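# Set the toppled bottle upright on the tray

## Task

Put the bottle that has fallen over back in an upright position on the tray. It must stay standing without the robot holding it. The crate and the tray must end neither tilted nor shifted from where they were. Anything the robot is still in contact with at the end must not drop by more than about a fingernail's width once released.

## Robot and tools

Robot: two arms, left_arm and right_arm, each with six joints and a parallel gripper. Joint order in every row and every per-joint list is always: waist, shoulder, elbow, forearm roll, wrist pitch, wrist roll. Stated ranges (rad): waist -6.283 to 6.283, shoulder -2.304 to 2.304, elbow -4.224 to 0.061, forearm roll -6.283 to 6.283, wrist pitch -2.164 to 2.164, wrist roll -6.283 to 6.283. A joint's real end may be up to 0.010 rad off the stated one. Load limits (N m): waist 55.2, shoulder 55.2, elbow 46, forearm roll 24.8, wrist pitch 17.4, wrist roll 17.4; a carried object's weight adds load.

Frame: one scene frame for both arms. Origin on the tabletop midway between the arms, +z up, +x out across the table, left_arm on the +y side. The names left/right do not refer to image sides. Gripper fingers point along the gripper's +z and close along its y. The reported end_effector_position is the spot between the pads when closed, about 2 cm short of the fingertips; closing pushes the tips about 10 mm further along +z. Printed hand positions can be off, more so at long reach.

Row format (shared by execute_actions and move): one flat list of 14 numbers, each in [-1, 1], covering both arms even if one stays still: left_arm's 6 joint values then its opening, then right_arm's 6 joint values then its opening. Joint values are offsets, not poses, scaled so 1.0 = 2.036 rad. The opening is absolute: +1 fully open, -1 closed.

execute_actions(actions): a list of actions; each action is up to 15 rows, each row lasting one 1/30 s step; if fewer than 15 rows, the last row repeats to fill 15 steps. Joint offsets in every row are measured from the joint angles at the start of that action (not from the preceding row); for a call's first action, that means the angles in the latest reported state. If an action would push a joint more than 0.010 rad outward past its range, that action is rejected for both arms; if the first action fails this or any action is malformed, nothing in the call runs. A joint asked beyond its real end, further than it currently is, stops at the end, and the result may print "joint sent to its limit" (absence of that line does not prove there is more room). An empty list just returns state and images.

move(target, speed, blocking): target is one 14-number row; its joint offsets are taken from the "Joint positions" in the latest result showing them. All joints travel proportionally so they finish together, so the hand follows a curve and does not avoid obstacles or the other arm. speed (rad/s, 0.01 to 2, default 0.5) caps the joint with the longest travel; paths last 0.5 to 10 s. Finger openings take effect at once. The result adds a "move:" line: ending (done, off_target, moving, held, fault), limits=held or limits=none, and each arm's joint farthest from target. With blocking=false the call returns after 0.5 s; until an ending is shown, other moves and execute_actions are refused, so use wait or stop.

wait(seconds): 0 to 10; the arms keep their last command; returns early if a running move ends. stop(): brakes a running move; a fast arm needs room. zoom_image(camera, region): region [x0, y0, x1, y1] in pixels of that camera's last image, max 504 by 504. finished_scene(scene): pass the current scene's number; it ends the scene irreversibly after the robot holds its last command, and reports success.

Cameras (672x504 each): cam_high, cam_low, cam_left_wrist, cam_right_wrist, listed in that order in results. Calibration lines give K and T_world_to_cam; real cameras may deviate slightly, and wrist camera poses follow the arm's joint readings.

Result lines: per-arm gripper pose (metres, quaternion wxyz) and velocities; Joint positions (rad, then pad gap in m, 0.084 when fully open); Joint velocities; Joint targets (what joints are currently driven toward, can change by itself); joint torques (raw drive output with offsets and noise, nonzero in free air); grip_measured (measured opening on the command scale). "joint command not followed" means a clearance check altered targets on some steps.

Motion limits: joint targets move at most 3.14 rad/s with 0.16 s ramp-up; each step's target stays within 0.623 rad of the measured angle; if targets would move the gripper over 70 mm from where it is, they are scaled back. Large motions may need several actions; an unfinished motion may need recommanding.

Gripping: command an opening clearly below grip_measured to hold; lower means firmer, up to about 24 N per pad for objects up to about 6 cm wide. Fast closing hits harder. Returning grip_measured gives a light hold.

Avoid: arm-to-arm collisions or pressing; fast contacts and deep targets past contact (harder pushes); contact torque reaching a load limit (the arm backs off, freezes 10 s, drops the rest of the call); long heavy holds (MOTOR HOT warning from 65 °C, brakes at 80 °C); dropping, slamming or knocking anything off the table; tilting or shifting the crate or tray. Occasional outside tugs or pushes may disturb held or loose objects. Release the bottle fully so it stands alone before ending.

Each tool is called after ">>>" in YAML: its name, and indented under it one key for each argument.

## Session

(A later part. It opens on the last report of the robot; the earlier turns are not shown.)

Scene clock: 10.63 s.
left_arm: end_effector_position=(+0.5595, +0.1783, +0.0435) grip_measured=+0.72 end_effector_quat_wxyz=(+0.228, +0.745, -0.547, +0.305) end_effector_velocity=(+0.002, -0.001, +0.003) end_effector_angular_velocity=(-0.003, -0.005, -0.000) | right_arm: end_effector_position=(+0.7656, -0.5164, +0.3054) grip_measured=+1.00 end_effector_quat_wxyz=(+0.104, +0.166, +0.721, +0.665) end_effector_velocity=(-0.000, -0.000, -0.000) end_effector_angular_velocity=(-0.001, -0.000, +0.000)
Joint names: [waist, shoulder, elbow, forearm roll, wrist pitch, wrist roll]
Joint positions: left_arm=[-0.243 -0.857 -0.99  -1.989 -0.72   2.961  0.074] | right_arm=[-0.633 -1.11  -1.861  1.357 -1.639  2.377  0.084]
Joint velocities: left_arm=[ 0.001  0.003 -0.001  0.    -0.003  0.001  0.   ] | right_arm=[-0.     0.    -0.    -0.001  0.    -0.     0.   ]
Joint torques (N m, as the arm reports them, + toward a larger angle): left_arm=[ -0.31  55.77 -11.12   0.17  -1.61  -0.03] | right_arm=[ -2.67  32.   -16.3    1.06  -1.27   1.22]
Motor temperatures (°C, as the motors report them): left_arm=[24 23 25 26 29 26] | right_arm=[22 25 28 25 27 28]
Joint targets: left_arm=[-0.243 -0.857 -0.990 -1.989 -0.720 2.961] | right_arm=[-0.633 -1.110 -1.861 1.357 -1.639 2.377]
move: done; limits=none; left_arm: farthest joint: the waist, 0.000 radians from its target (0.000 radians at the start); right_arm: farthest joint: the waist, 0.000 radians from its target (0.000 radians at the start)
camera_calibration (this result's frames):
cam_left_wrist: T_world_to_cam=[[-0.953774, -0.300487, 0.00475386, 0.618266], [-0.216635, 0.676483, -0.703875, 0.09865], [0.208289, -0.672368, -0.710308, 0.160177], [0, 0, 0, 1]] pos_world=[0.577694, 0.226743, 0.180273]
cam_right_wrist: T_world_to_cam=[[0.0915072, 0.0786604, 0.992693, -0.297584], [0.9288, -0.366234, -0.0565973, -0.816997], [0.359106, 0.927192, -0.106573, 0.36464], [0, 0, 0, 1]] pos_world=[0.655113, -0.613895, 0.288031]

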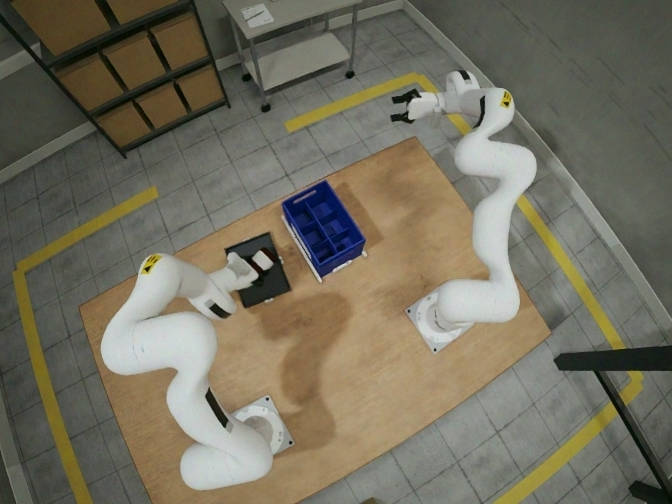

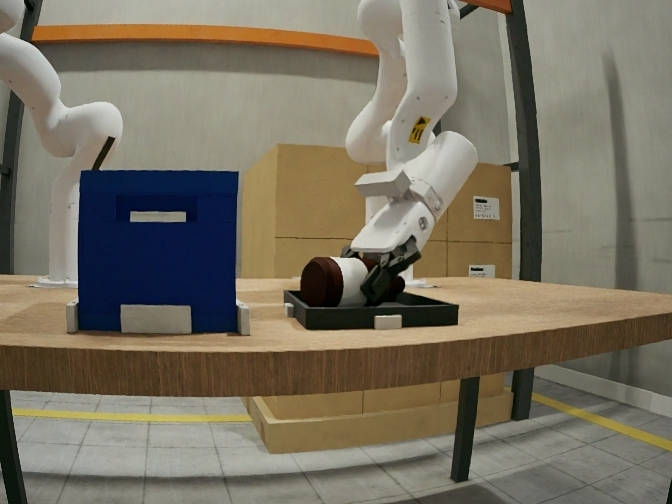

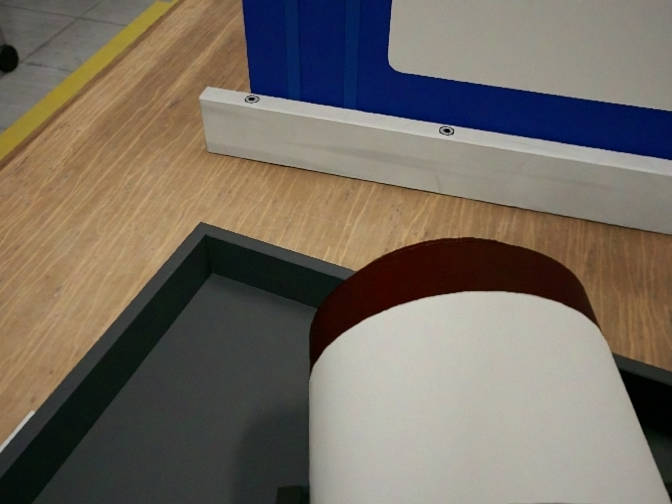

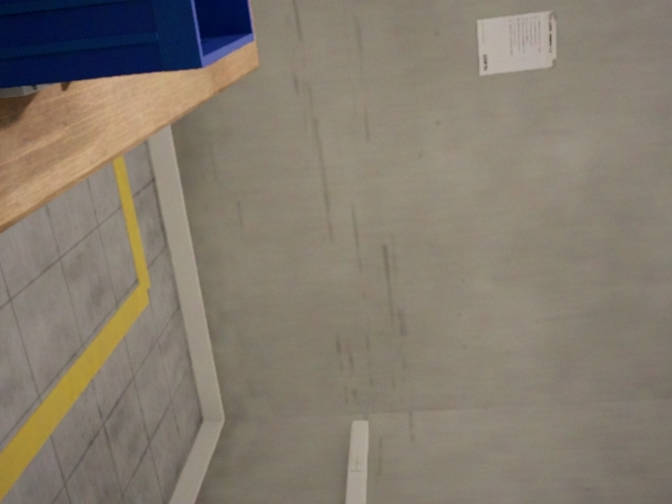

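A bit deep, but held. Lift and roll.

>>> move:
  target: [0,0.113,0.0255,0.098,0.024,-0.126,-0.3,0,0,0,0,0,0,1]
  speed: 0.25

>>> move:
  target: [0,0,0,0,0,-1,-0.3,0,0,0,0,0,0,1]
  speed: 1

>>> move:
  target: [0,-0.0565,-0.010,-0.049,-0.012,-0.48,-0.3,0,0,0,0,0,0,1]
  speed: 0.7

>>> zoom_image:
  camera: "cam_low"
  region: [260,140,500,340]

Scene clock: 12.63 s.
left_arm: end_effector_position=(+0.5623, +0.1763, +0.1486) grip_measured=+0.72 end_effector_quat_wxyz=(+0.229, +0.743, -0.548, +0.310) end_effector_velocity=(-0.004, +0.001, -0.005) end_effector_angular_velocity=(+0.008, +0.008, -0.000) | right_arm: end_effector_position=(+0.7656, -0.5164, +0.3054) grip_measured=+1.00 end_effector_quat_wxyz=(+0.104, +0.166, +0.721, +0.665) end_effector_velocity=(-0.000, +0.000, -0.000) end_effector_angular_velocity=(+0.002, +0.002, -0.001)
Joint names: [waist, shoulder, elbow, forearm roll, wrist pitch, wrist roll]
Joint positions: left_arm=[-0.243 -0.627 -0.939 -1.79  -0.672  2.705  0.074] | right_arm=[-0.633 -1.11  -1.861  1.357 -1.639  2.377  0.084]
Joint velocities: left_arm=[-0.001 -0.003  0.005  0.001  0.006 -0.    -0.   ] | right_arm=[-0.     0.     0.001  0.001  0.     0.001  0.   ]
Joint torques (N m, as the arm reports them, + toward a larger angle): left_arm=[  0.5   54.14 -15.22  -0.42  -1.68  -0.23] | right_arm=[ -0.98  34.42 -16.18   1.34  -1.18   1.15]
Motor temperatures (°C, as the motors report them): left_arm=[24 23 25 26 29 26] | right_arm=[22 25 28 25 27 28]
Joint targets: left_arm=[-0.243 -0.627 -0.938 -1.790 -0.671 2.705] | right_arm=[-0.633 -1.110 -1.861 1.357 -1.639 2.377]
move: done; limits=none; left_arm: farthest joint: the elbow, 0.001 radians from its target (0.052 radians at the start); right_arm: farthest joint: the waist, 0.000 radians from its target (0.000 radians at the start)
camera_calibration (this result's frames):
cam_left_wrist: T_world_to_cam=[[-0.954769, -0.297348, 0.000683938, 0.620478], [-0.209727, 0.671788, -0.710433, 0.172551], [0.210787, -0.678443, -0.703764, 0.231638], [0, 0, 0, 1]] pos_world=[0.579776, 0.225733, 0.28518]
cam_right_wrist: T_world_to_cam=[[0.0915072, 0.0786605, 0.992693, -0.297584], [0.9288, -0.366234, -0.0565973, -0.816997], [0.359106, 0.927192, -0.106573, 0.36464], [0, 0, 0, 1]] pos_world=[0.655113, -0.613895, 0.288031]

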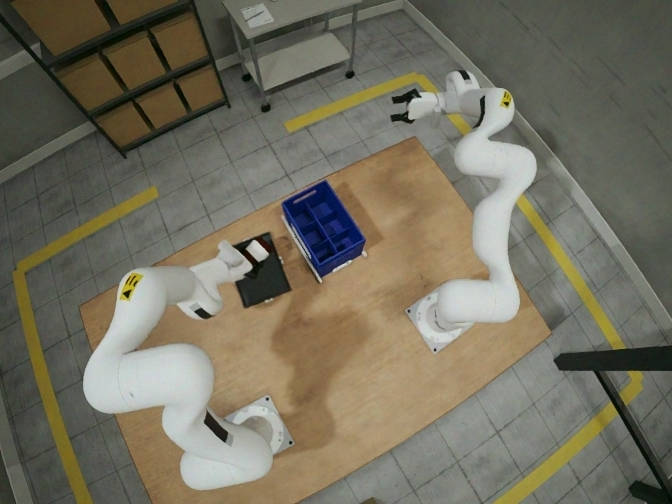

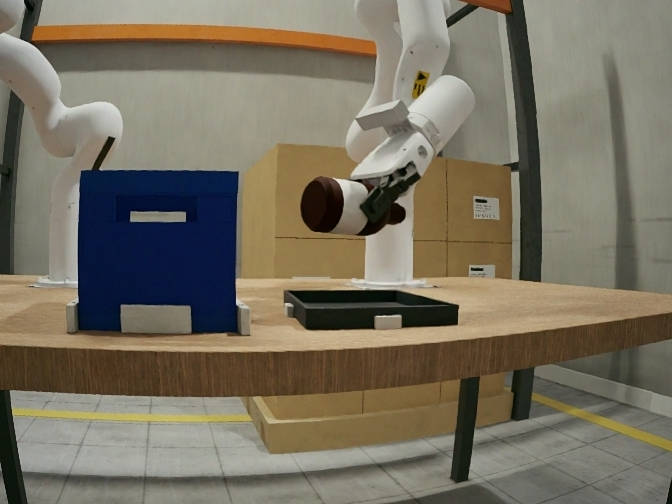

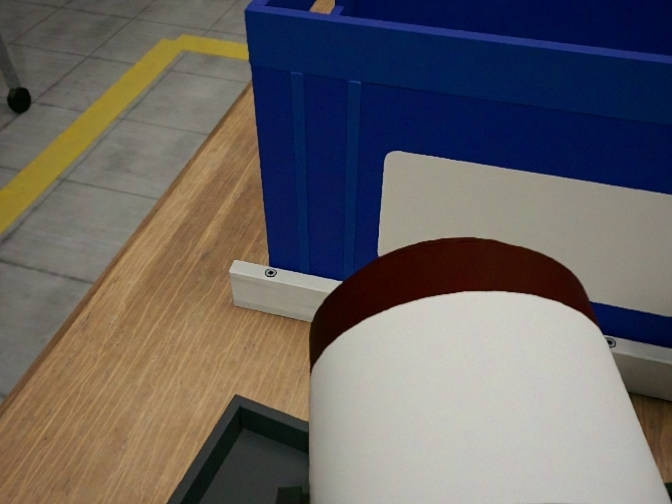

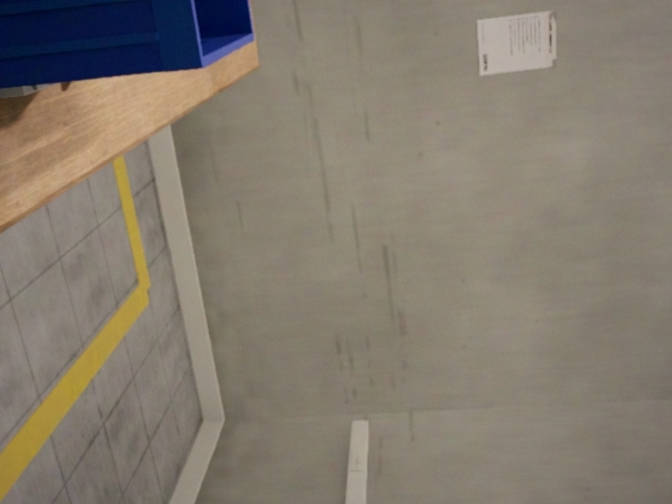

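Scene clock: 15.47 s.
left_arm: end_effector_position=(+0.5623, +0.1763, +0.1486) grip_measured=+0.72 end_effector_quat_wxyz=(+0.384, +0.856, +0.344, -0.032) end_effector_velocity=(+0.001, +0.001, -0.000) end_effector_angular_velocity=(-0.000, +0.001, +0.003) | right_arm: end_effector_position=(+0.7656, -0.5164, +0.3054) grip_measured=+1.00 end_effector_quat_wxyz=(+0.104, +0.166, +0.721, +0.665) end_effector_velocity=(-0.000, -0.000, -0.000) end_effector_angular_velocity=(-0.000, -0.000, -0.000)
Joint names: [waist, shoulder, elbow, forearm roll, wrist pitch, wrist roll]
Joint positions: left_arm=[-0.243 -0.627 -0.939 -1.79  -0.672  0.669  0.074] | right_arm=[-0.633 -1.11  -1.861  1.357 -1.639  2.377  0.084]
Joint velocities: left_arm=[ 0.002 -0.001 -0.001 -0.    -0.    -0.002  0.   ] | right_arm=[-0.     0.    -0.    -0.     0.    -0.001  0.   ]
Joint torques (N m, as the arm reports them, + toward a larger angle): left_arm=[ -1.52  52.86 -14.24  -0.56  -1.51   0.11] | right_arm=[ -1.82  31.93 -15.02   1.5   -1.1    1.06]
Motor temperatures (°C, as the motors report them): left_arm=[24 23 25 26 29 26] | right_arm=[22 25 28 25 27 28]
Joint targets: left_arm=[-0.243 -0.627 -0.939 -1.790 -0.672 0.669] | right_arm=[-0.633 -1.110 -1.861 1.357 -1.639 2.377]
move: done; limits=none; left_arm: farthest joint: the waist, 0.000 radians from its target (0.000 radians at the start); right_arm: farthest joint: the waist, 0.000 radians from its target (0.000 radians at the start)
camera_calibration (this result's frames):
cam_left_wrist: T_world_to_cam=[[0.615864, -0.46905, 0.633012, -0.326453], [-0.760225, -0.564704, 0.321196, 0.5468], [0.206807, -0.679044, -0.704365, 0.234071], [0, 0, 0, 1]] pos_world=[0.568334, 0.314602, 0.19589]
cam_right_wrist: T_world_to_cam=[[0.0915072, 0.0786604, 0.992693, -0.297584], [0.9288, -0.366234, -0.0565974, -0.816997], [0.359106, 0.927192, -0.106573, 0.36464], [0, 0, 0, 1]] pos_world=[0.655113, -0.613895, 0.288031]

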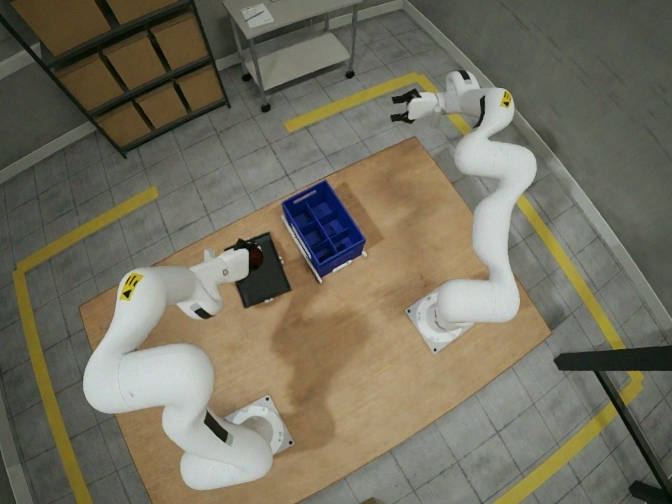

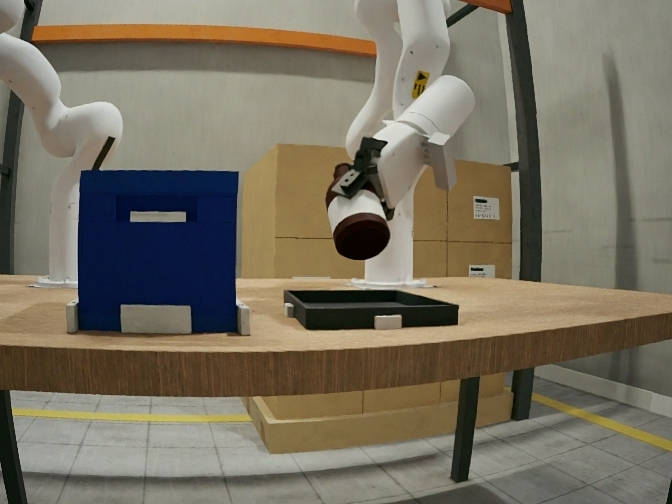

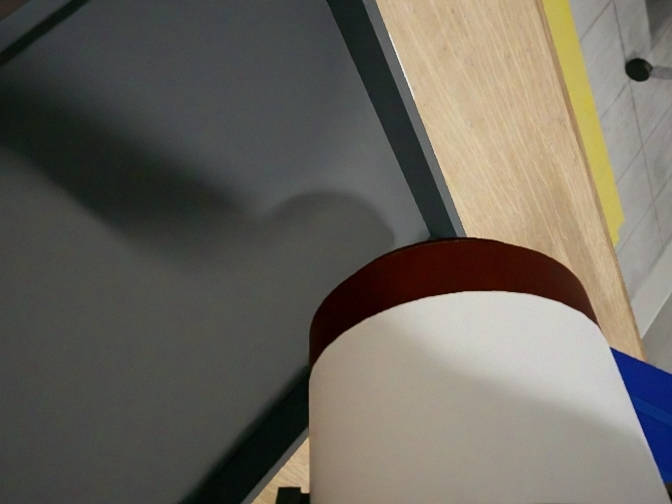

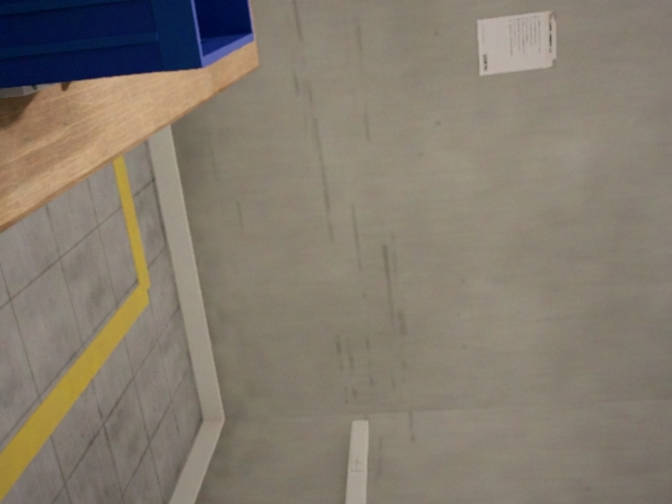

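Scene clock: 17.57 s.
left_arm: end_effector_position=(+0.5601, +0.1765, +0.0955) grip_measured=+0.72 end_effector_quat_wxyz=(+0.306, +0.547, +0.744, -0.232) end_effector_velocity=(-0.000, +0.000, -0.001) end_effector_angular_velocity=(-0.000, +0.003, +0.002) | right_arm: end_effector_position=(+0.7656, -0.5164, +0.3054) grip_measured=+1.00 end_effector_quat_wxyz=(+0.104, +0.166, +0.721, +0.665) end_effector_velocity=(-0.000, -0.000, -0.000) end_effector_angular_velocity=(-0.000, +0.001, +0.000)
Joint names: [waist, shoulder, elbow, forearm roll, wrist pitch, wrist roll]
Joint positions: left_arm=[-0.243 -0.742 -0.959 -1.89  -0.696 -0.307  0.074] | right_arm=[-0.633 -1.11  -1.861  1.357 -1.639  2.377  0.084]
Joint velocities: left_arm=[ 0.    -0.002 -0.     0.    -0.    -0.002  0.   ] | right_arm=[-0.     0.     0.    -0.001  0.     0.     0.   ]
Joint torques (N m, as the arm reports them, + toward a larger angle): left_arm=[ -1.07  54.98 -13.78  -0.1   -1.6   -0.2 ] | right_arm=[ -1.82  33.67 -16.27   1.52  -1.01   1.2 ]
Motor temperatures (°C, as the motors report them): left_arm=[24 23 25 26 29 26] | right_arm=[22 25 28 25 27 28]
Joint targets: left_arm=[-0.243 -0.742 -0.959 -1.890 -0.696 -0.308] | right_arm=[-0.633 -1.110 -1.861 1.357 -1.639 2.377]
move: done; limits=none; left_arm: farthest joint: the wrist roll, 0.001 radians from its target (0.978 radians at the start); right_arm: farthest joint: the waist, 0.000 radians from its target (0.000 radians at the start)
camera_calibration (this result's frames):
cam_left_wrist: T_world_to_cam=[[0.955919, 0.293355, -0.0126945, -0.554737], [0.215471, -0.671446, 0.709036, -0.00239646], [0.199475, -0.680517, -0.705058, 0.201649], [0, 0, 0, 1]] pos_world=[0.490576, 0.298351, 0.136831]
cam_right_wrist: T_world_to_cam=[[0.091507, 0.0786603, 0.992693, -0.297584], [0.9288, -0.366234, -0.0565972, -0.816997], [0.359106, 0.927192, -0.106573, 0.36464], [0, 0, 0, 1]] pos_world=[0.655113, -0.613895, 0.288031]

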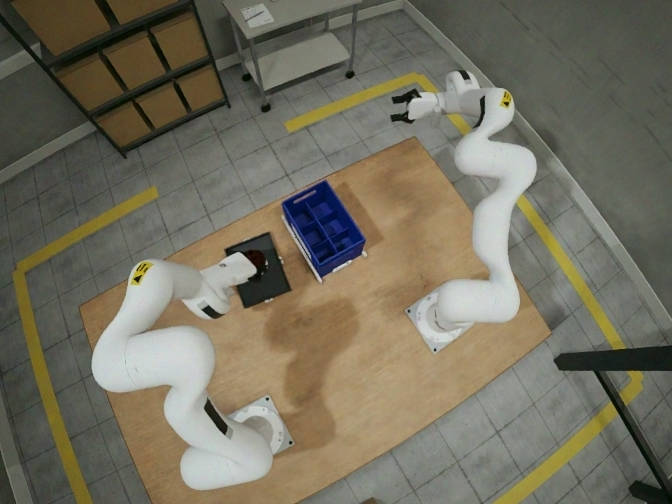

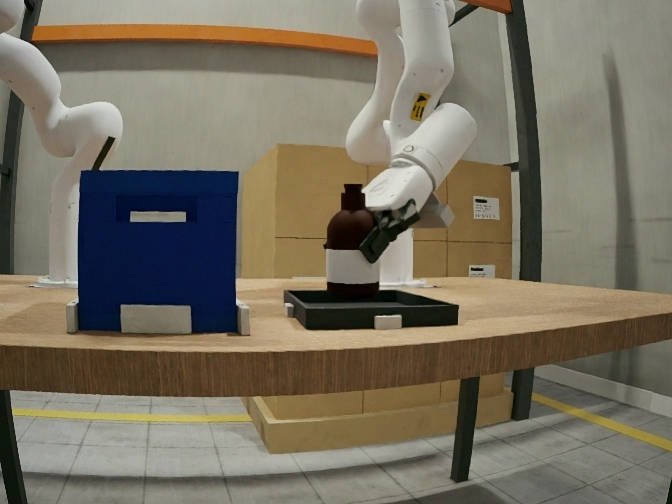

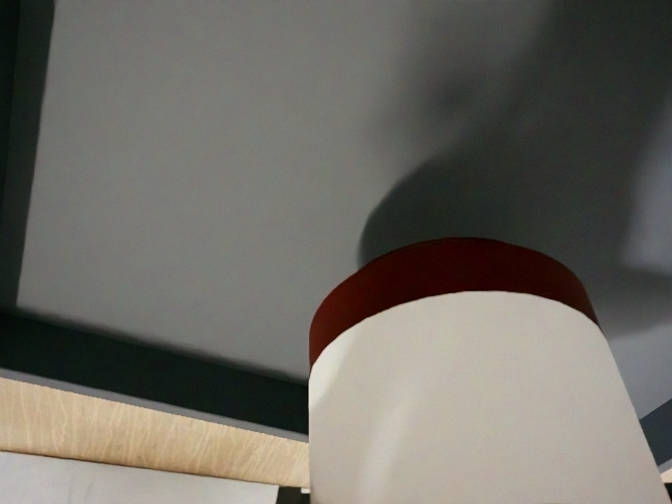

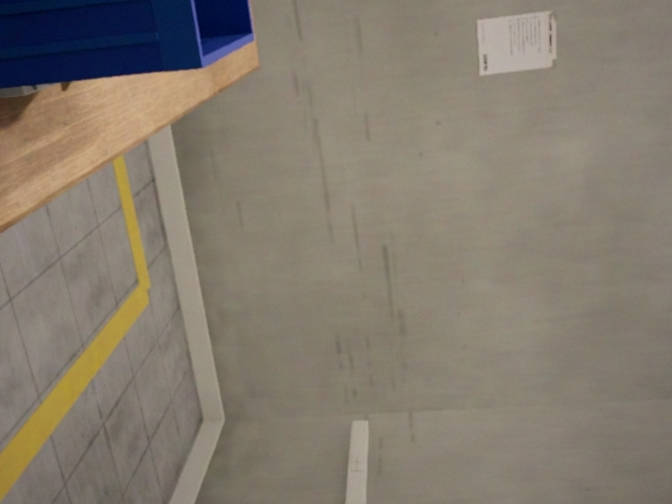

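Region (260, 140, 500, 340) of cam_low's 672x504 image, scaled by 2.100, with more detail than that image has.

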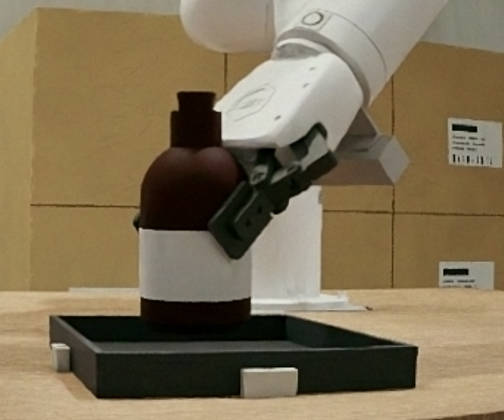

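>>> move:
  target: [0,-0.018,-0.0045,-0.0156,-0.004,0.02,-0.3,0,0,0,0,0,0,1]
  speed: 0.04

Scene clock: 19.07 s.
left_arm: end_effector_position=(+0.5600, +0.1767, +0.0792) grip_measured=+0.72 end_effector_quat_wxyz=(+0.306, +0.547, +0.744, -0.231) end_effector_velocity=(-0.000, +0.001, -0.001) end_effector_angular_velocity=(+0.000, +0.000, +0.001) | right_arm: end_effector_position=(+0.7656, -0.5164, +0.3054) grip_measured=+1.00 end_effector_quat_wxyz=(+0.104, +0.166, +0.721, +0.665) end_effector_velocity=(+0.000, -0.000, +0.000) end_effector_angular_velocity=(+0.000, -0.001, -0.002)
Joint names: [waist, shoulder, elbow, forearm roll, wrist pitch, wrist roll]
Joint positions: left_arm=[-0.243 -0.778 -0.968 -1.921 -0.704 -0.267  0.074] | right_arm=[-0.633 -1.11  -1.861  1.357 -1.639  2.377  0.084]
Joint velocities: left_arm=[ 0.001 -0.002 -0.    -0.001 -0.     0.002  0.   ] | right_arm=[-0.     0.    -0.001  0.002  0.    -0.     0.   ]
Joint torques (N m, as the arm reports them, + toward a larger angle): left_arm=[ -1.36  55.35 -13.91  -0.04  -1.45  -0.01] | right_arm=[ -1.72  30.9  -15.49   1.55  -1.29   1.01]
Motor temperatures (°C, as the motors report them): left_arm=[24 23 25 26 29 26] | right_arm=[22 25 28 25 27 28]
Joint targets: left_arm=[-0.243 -0.778 -0.968 -1.921 -0.705 -0.267] | right_arm=[-0.633 -1.110 -1.861 1.357 -1.639 2.377]
move: done; limits=none; left_arm: farthest joint: the shoulder, 0.001 radians from its target (0.037 radians at the start); right_arm: farthest joint: the waist, 0.000 radians from its target (0.000 radians at the start)
camera_calibration (this result's frames):
cam_left_wrist: T_world_to_cam=[[0.95569, 0.294118, -0.0122652, -0.554974], [0.215844, -0.671802, 0.708586, 0.00919197], [0.200168, -0.679836, -0.705518, 0.189889], [0, 0, 0, 1]] pos_world=[0.490389, 0.298497, 0.12065]
cam_right_wrist: T_world_to_cam=[[0.0915071, 0.0786602, 0.992693, -0.297584], [0.9288, -0.366234, -0.0565973, -0.816997], [0.359106, 0.927192, -0.106573, 0.36464], [0, 0, 0, 1]] pos_world=[0.655113, -0.613895, 0.288031]

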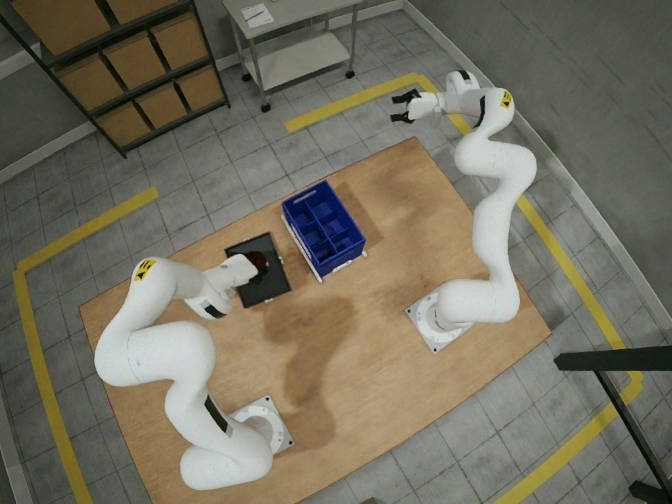

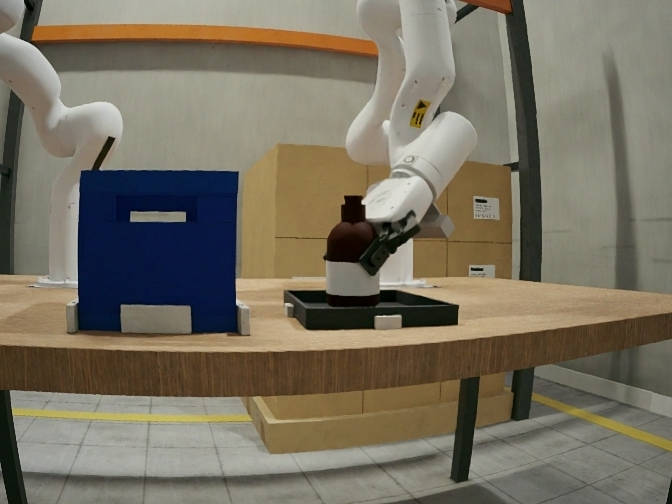

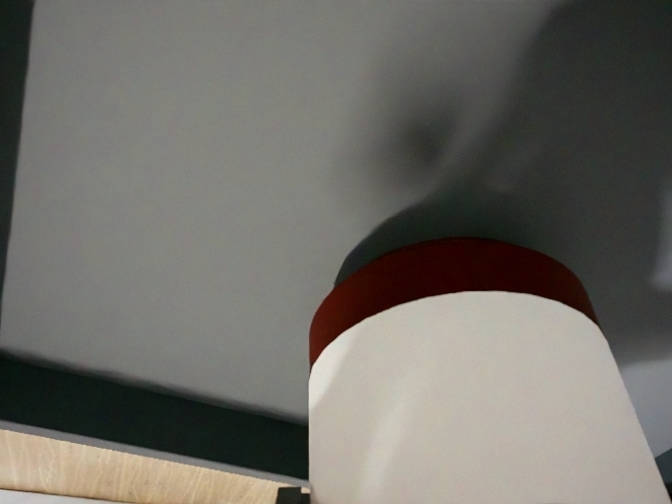

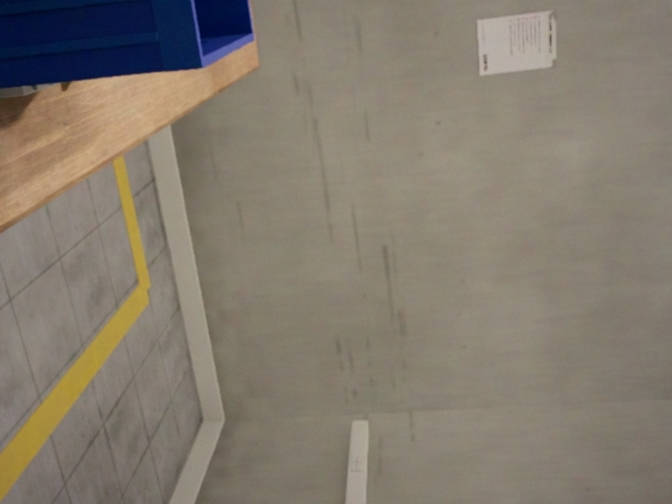

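>>> move:
  target: [0,-0.008,-0.002,-0.007,-0.002,0.009,-0.3,0,0,0,0,0,0,1]
  speed: 0.02

Scene clock: 20.40 s.
left_arm: end_effector_position=(+0.5602, +0.1762, +0.0729) grip_measured=+0.72 end_effector_quat_wxyz=(+0.307, +0.547, +0.743, -0.232) end_effector_velocity=(+0.001, -0.000, -0.000) end_effector_angular_velocity=(+0.003, -0.003, -0.001) | right_arm: end_effector_position=(+0.7656, -0.5164, +0.3054) grip_measured=+1.00 end_effector_quat_wxyz=(+0.104, +0.166, +0.721, +0.665) end_effector_velocity=(+0.000, -0.000, +0.001) end_effector_angular_velocity=(+0.001, -0.000, -0.001)
Joint names: [waist, shoulder, elbow, forearm roll, wrist pitch, wrist roll]
Joint positions: left_arm=[-0.244 -0.794 -0.973 -1.935 -0.711 -0.249  0.074] | right_arm=[-0.633 -1.11  -1.861  1.357 -1.639  2.377  0.084]
Joint velocities: left_arm=[-0.001 -0.001 -0.003 -0.002  0.003  0.003  0.   ] | right_arm=[-0.     0.    -0.001  0.002 -0.     0.001  0.   ]
Joint torques (N m, as the arm reports them, + toward a larger angle): left_arm=[ 1.94 33.07 -9.01 -1.06  4.86  0.15] | right_arm=[ -1.68  31.59 -15.43   1.28  -1.17   1.21]
Motor temperatures (°C, as the motors report them): left_arm=[24 23 25 26 29 26] | right_arm=[22 25 28 25 27 28]
Joint targets: left_arm=[-0.243 -0.794 -0.973 -1.936 -0.709 -0.249] | right_arm=[-0.633 -1.110 -1.861 1.357 -1.639 2.377]
move: done; limits=none; left_arm: farthest joint: the wrist pitch, 0.003 radians from its target (0.004 radians at the start); right_arm: farthest joint: the waist, 0.000 radians from its target (0.000 radians at the start)
camera_calibration (this result's frames):
cam_left_wrist: T_world_to_cam=[[0.955796, 0.293807, -0.0114348, -0.555101], [0.214484, -0.670091, 0.710616, 0.0135882], [0.201122, -0.681657, -0.703487, 0.184706], [0, 0, 0, 1]] pos_world=[0.4905, 0.298104, 0.113935]
cam_right_wrist: T_world_to_cam=[[0.0915073, 0.0786601, 0.992693, -0.297584], [0.9288, -0.366234, -0.0565975, -0.816997], [0.359106, 0.927192, -0.106573, 0.36464], [0, 0, 0, 1]] pos_world=[0.655113, -0.613895, 0.288031]

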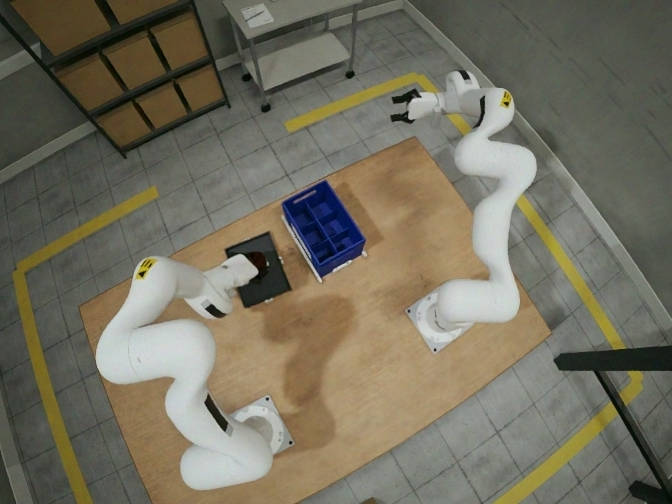

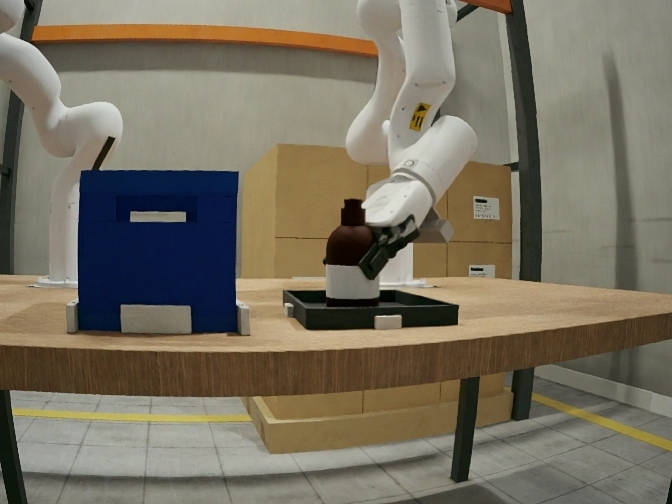

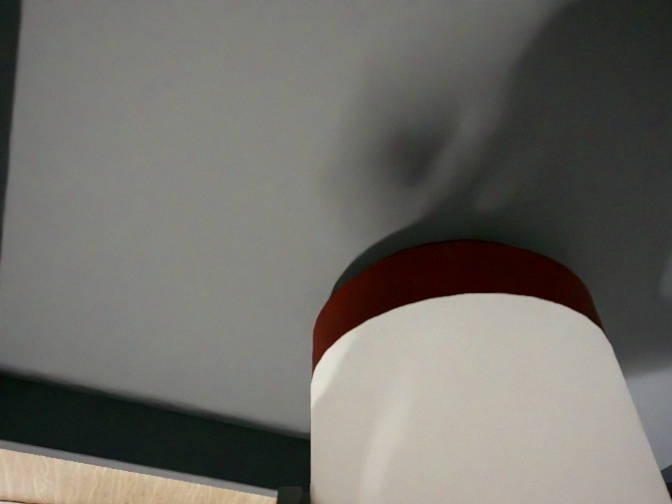

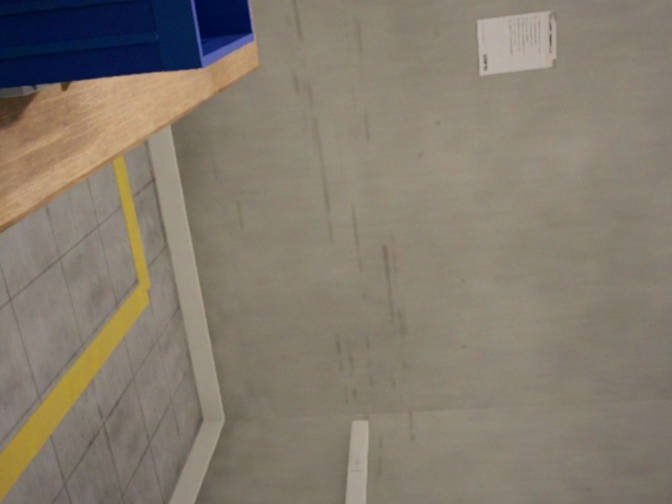

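Contact. Release; rise while pitching the hand back.

>>> move:
  target: [0,0.002,0,0,0,0,1,0,0,0,0,0,0,1]

>>> move:
  target: [0,0.081,0.017,0.071,0.09,-0.092,1,0,0,0,0,0,0,1]
  speed: 0.15

Scene clock: 31.87 s.
left_arm: end_effector_position=(+0.5607, +0.1765, +0.0741) grip_measured=+1.00 end_effector_quat_wxyz=(+0.307, +0.547, +0.744, -0.230) end_effector_velocity=(+0.006, -0.004, +0.010) end_effector_angular_velocity=(-0.017, -0.017, -0.003) | right_arm: end_effector_position=(+0.7656, -0.5164, +0.3054) grip_measured=+1.00 end_effector_quat_wxyz=(+0.104, +0.166, +0.721, +0.665) end_effector_velocity=(+0.000, +0.000, -0.000) end_effector_angular_velocity=(-0.000, -0.001, +0.000)
Joint names: [waist, shoulder, elbow, forearm roll, wrist pitch, wrist roll]
Joint positions: left_arm=[-0.244 -0.791 -0.972 -1.935 -0.709 -0.249  0.084] | right_arm=[-0.633 -1.11  -1.861  1.357 -1.639  2.377  0.084]
Joint velocities: left_arm=[-0.001  0.009 -0.006 -0.    -0.014  0.     0.   ] | right_arm=[ 0.     0.     0.     0.     0.    -0.001  0.   ]
Joint torques (N m, as the arm reports them, + toward a larger angle): left_arm=[ -0.79  55.99 -11.11  -0.08  -1.15  -0.02] | right_arm=[ -2.61  33.17 -15.68   1.38  -1.43   1.16]
Motor temperatures (°C, as the motors report them): left_arm=[24 23 25 26 29 26] | right_arm=[22 26 29 25 27 28]
Joint targets: left_arm=[-0.244 -0.790 -0.973 -1.935 -0.711 -0.249] | right_arm=[-0.633 -1.110 -1.861 1.357 -1.639 2.377]
move: done; limits=none; left_arm: farthest joint: the wrist pitch, 0.002 radians from its target (0.001 radians at the start); right_arm: farthest joint: the waist, 0.000 radians from its target (0.000 radians at the start)
camera_calibration (this result's frames):
cam_left_wrist: T_world_to_cam=[[0.955694, 0.294221, -0.00908785, -0.555823], [0.213388, -0.671205, 0.709894, 0.0136909], [0.202765, -0.680381, -0.70425, 0.184505], [0, 0, 0, 1]] pos_world=[0.490864, 0.298257, 0.115167]
cam_right_wrist: T_world_to_cam=[[0.0915072, 0.0786601, 0.992693, -0.297584], [0.9288, -0.366234, -0.0565974, -0.816997], [0.359106, 0.927192, -0.106573, 0.36464], [0, 0, 0, 1]] pos_world=[0.655113, -0.613895, 0.288031]

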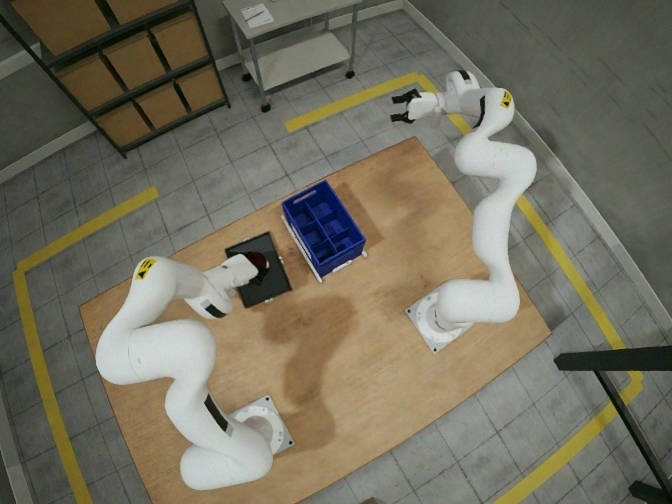

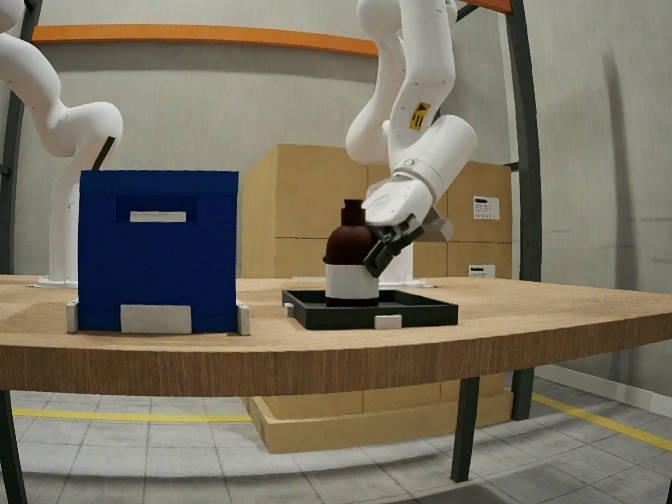

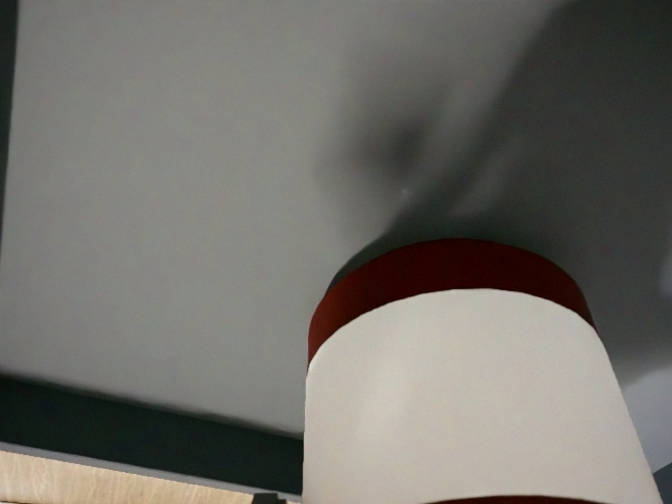

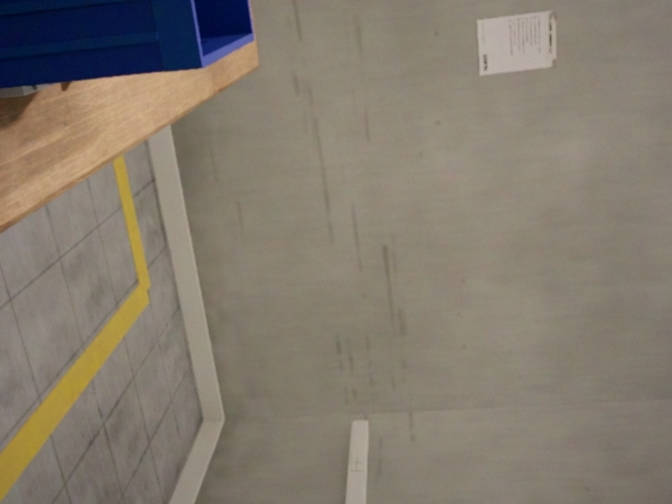

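Scene clock: 33.60 s.
left_arm: end_effector_position=(+0.5690, +0.2042, +0.1274) grip_measured=+1.00 end_effector_quat_wxyz=(+0.276, +0.552, +0.768, -0.169) end_effector_velocity=(+0.000, +0.001, +0.001) end_effector_angular_velocity=(+0.001, -0.000, +0.001) | right_arm: end_effector_position=(+0.7656, -0.5164, +0.3054) grip_measured=+1.00 end_effector_quat_wxyz=(+0.104, +0.166, +0.721, +0.665) end_effector_velocity=(-0.001, +0.000, -0.001) end_effector_angular_velocity=(-0.001, +0.003, +0.003)
Joint names: [waist, shoulder, elbow, forearm roll, wrist pitch, wrist roll]
Joint positions: left_arm=[-0.244 -0.626 -0.938 -1.791 -0.526 -0.436  0.084] | right_arm=[-0.633 -1.11  -1.861  1.357 -1.639  2.377  0.084]
Joint velocities: left_arm=[ 0.     0.002  0.001  0.002  0.002 -0.002  0.   ] | right_arm=[ 0.    -0.     0.001 -0.004 -0.     0.001  0.   ]
Joint torques (N m, as the arm reports them, + toward a larger angle): left_arm=[  0.01  50.12 -13.94  -0.08  -0.81   0.02] | right_arm=[ -1.86  33.45 -16.35   1.15  -1.29   1.1 ]
Motor temperatures (°C, as the motors report them): left_arm=[24 23 25 26 29 26] | right_arm=[22 26 29 25 27 28]
Joint targets: left_arm=[-0.244 -0.626 -0.938 -1.791 -0.525 -0.436] | right_arm=[-0.633 -1.110 -1.861 1.357 -1.639 2.377]
move: done; limits=none; left_arm: farthest joint: the forearm roll, 0.001 radians from its target (0.145 radians at the start); right_arm: farthest joint: the waist, 0.000 radians from its target (0.000 radians at the start)
camera_calibration (this result's frames):
cam_left_wrist: T_world_to_cam=[[0.941845, 0.333398, 0.0421234, -0.578089], [0.23929, -0.753377, 0.612506, 0.00710867], [0.235943, -0.566806, -0.789343, 0.208062], [0, 0, 0, 1]] pos_world=[0.493679, 0.31602, 0.184229]
cam_right_wrist: T_world_to_cam=[[0.0915072, 0.07866, 0.992693, -0.297585], [0.9288, -0.366234, -0.0565975, -0.816997], [0.359106, 0.927192, -0.106572, 0.36464], [0, 0, 0, 1]] pos_world=[0.655113, -0.613895, 0.288031]

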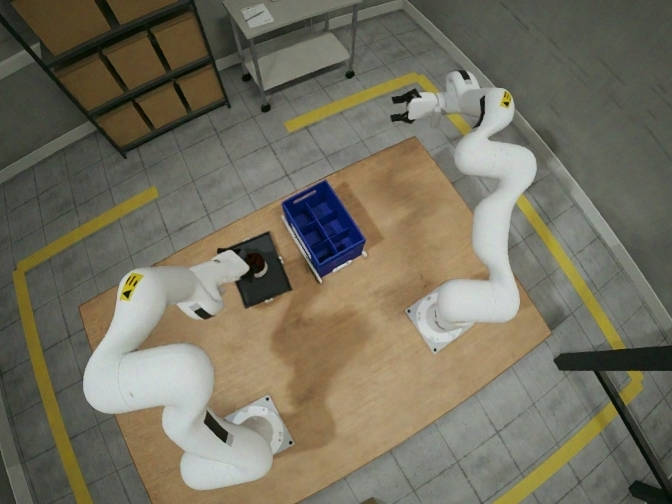

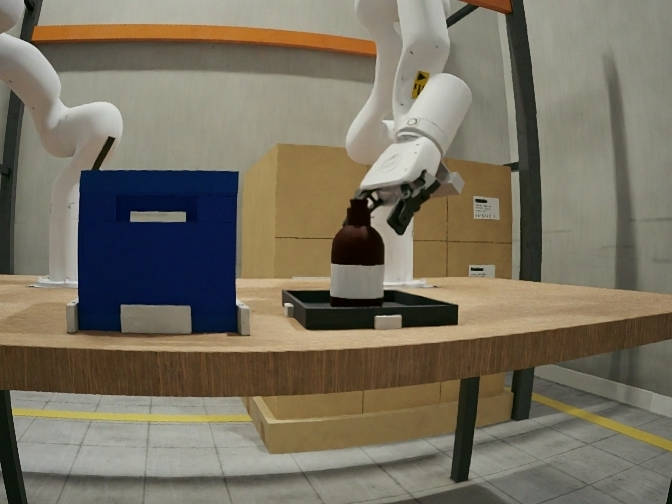

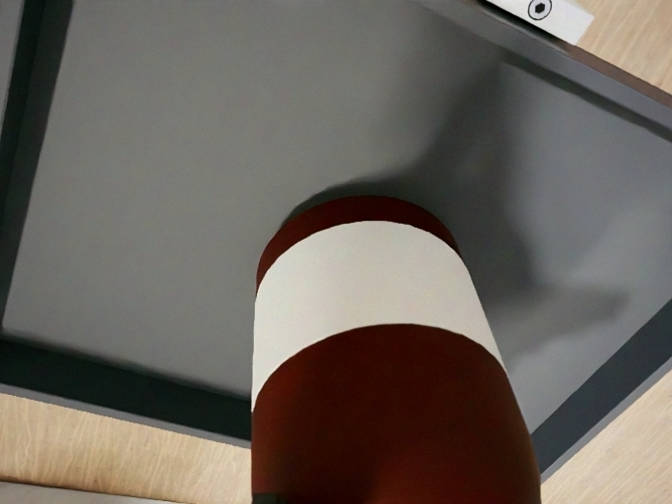

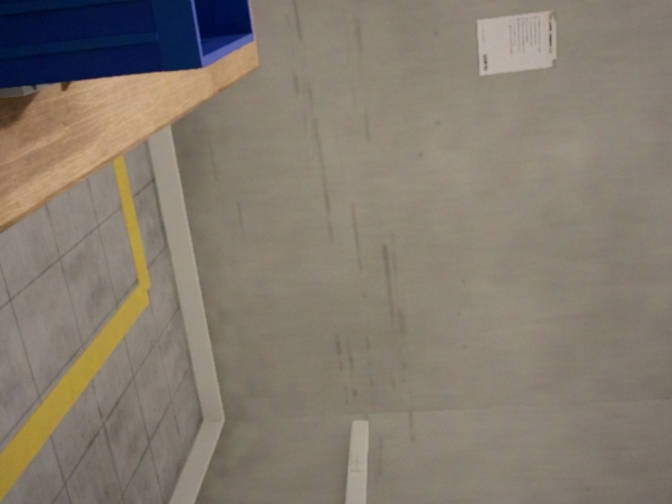

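>>> move:
  target: [0,0.08,0.045,0,0,0,1,0,0,0,0,0,0,1]
  speed: 0.2

>>> finished_scene:
  scene: 1

Scene clock: 35.10 s.
left_arm: end_effector_position=(+0.5536, +0.2081, +0.1874) grip_measured=+1.00 end_effector_quat_wxyz=(+0.308, +0.555, +0.757, -0.157) end_effector_velocity=(+0.001, +0.000, +0.003) end_effector_angular_velocity=(-0.002, -0.004, +0.002) | right_arm: end_effector_position=(+0.7656, -0.5164, +0.3054) grip_measured=+1.00 end_effector_quat_wxyz=(+0.104, +0.166, +0.721, +0.665) end_effector_velocity=(+0.000, -0.000, +0.000) end_effector_angular_velocity=(+0.002, +0.000, -0.002)
Joint names: [waist, shoulder, elbow, forearm roll, wrist pitch, wrist roll]
Joint positions: left_arm=[-0.244 -0.464 -0.846 -1.791 -0.526 -0.436  0.084] | right_arm=[-0.633 -1.11  -1.861  1.357 -1.639  2.377  0.084]
Joint velocities: left_arm=[ 0.001  0.005  0.    -0.    -0.001 -0.     0.   ] | right_arm=[-0.    -0.     0.001  0.002 -0.     0.001  0.   ]
Joint torques (N m, as the arm reports them, + toward a larger angle): left_arm=[ -1.25  44.01 -15.46  -0.36  -0.83  -0.12] | right_arm=[ -2.2   32.03 -15.54   1.81  -1.26   0.94]
Motor temperatures (°C, as the motors report them): left_arm=[24 23 25 26 29 26] | right_arm=[22 26 29 25 27 28]
Joint targets: left_arm=[-0.244 -0.463 -0.846 -1.791 -0.526 -0.436] | right_arm=[-0.633 -1.110 -1.861 1.357 -1.639 2.377]
move: done; limits=none; left_arm: farthest joint: the waist, 0.000 radians from its target (0.000 radians at the start); right_arm: farthest joint: the waist, 0.000 radians from its target (0.000 radians at the start)
camera_calibration (this result's frames):
cam_left_wrist: T_world_to_cam=[[0.936916, 0.33465, 0.100982, -0.576015], [0.196153, -0.742453, 0.640537, -0.00667555], [0.28933, -0.580322, -0.761259, 0.229242], [0, 0, 0, 1]] pos_world=[0.47466, 0.320841, 0.236956]
cam_right_wrist: T_world_to_cam=[[0.0915075, 0.07866, 0.992693, -0.297585], [0.9288, -0.366234, -0.0565978, -0.816996], [0.359106, 0.927192, -0.106573, 0.36464], [0, 0, 0, 1]] pos_world=[0.655113, -0.613895, 0.288031]

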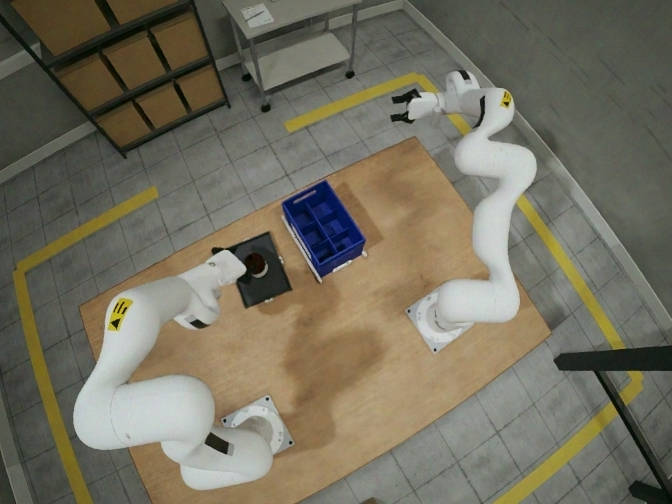

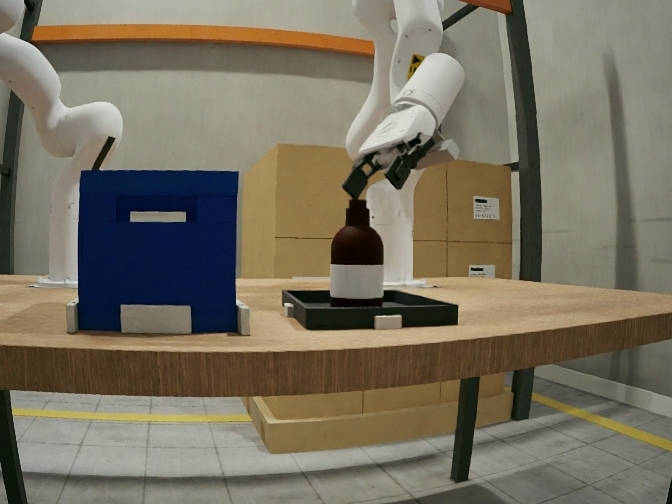

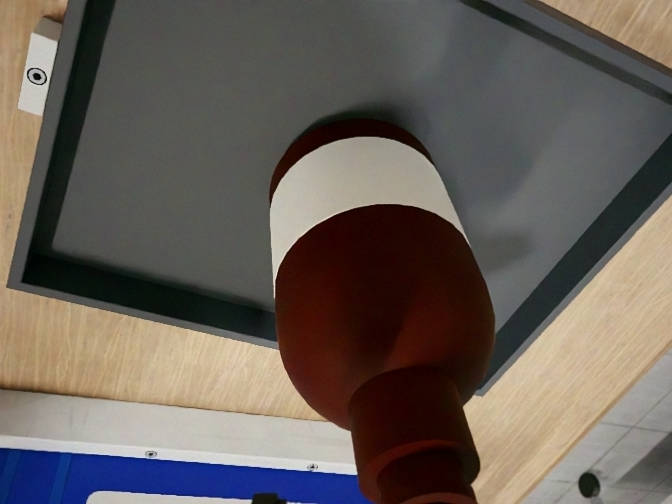

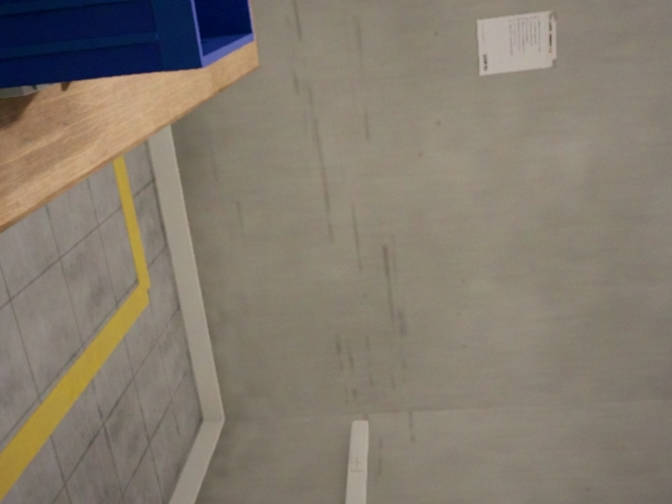

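The scene is finished: the task was done.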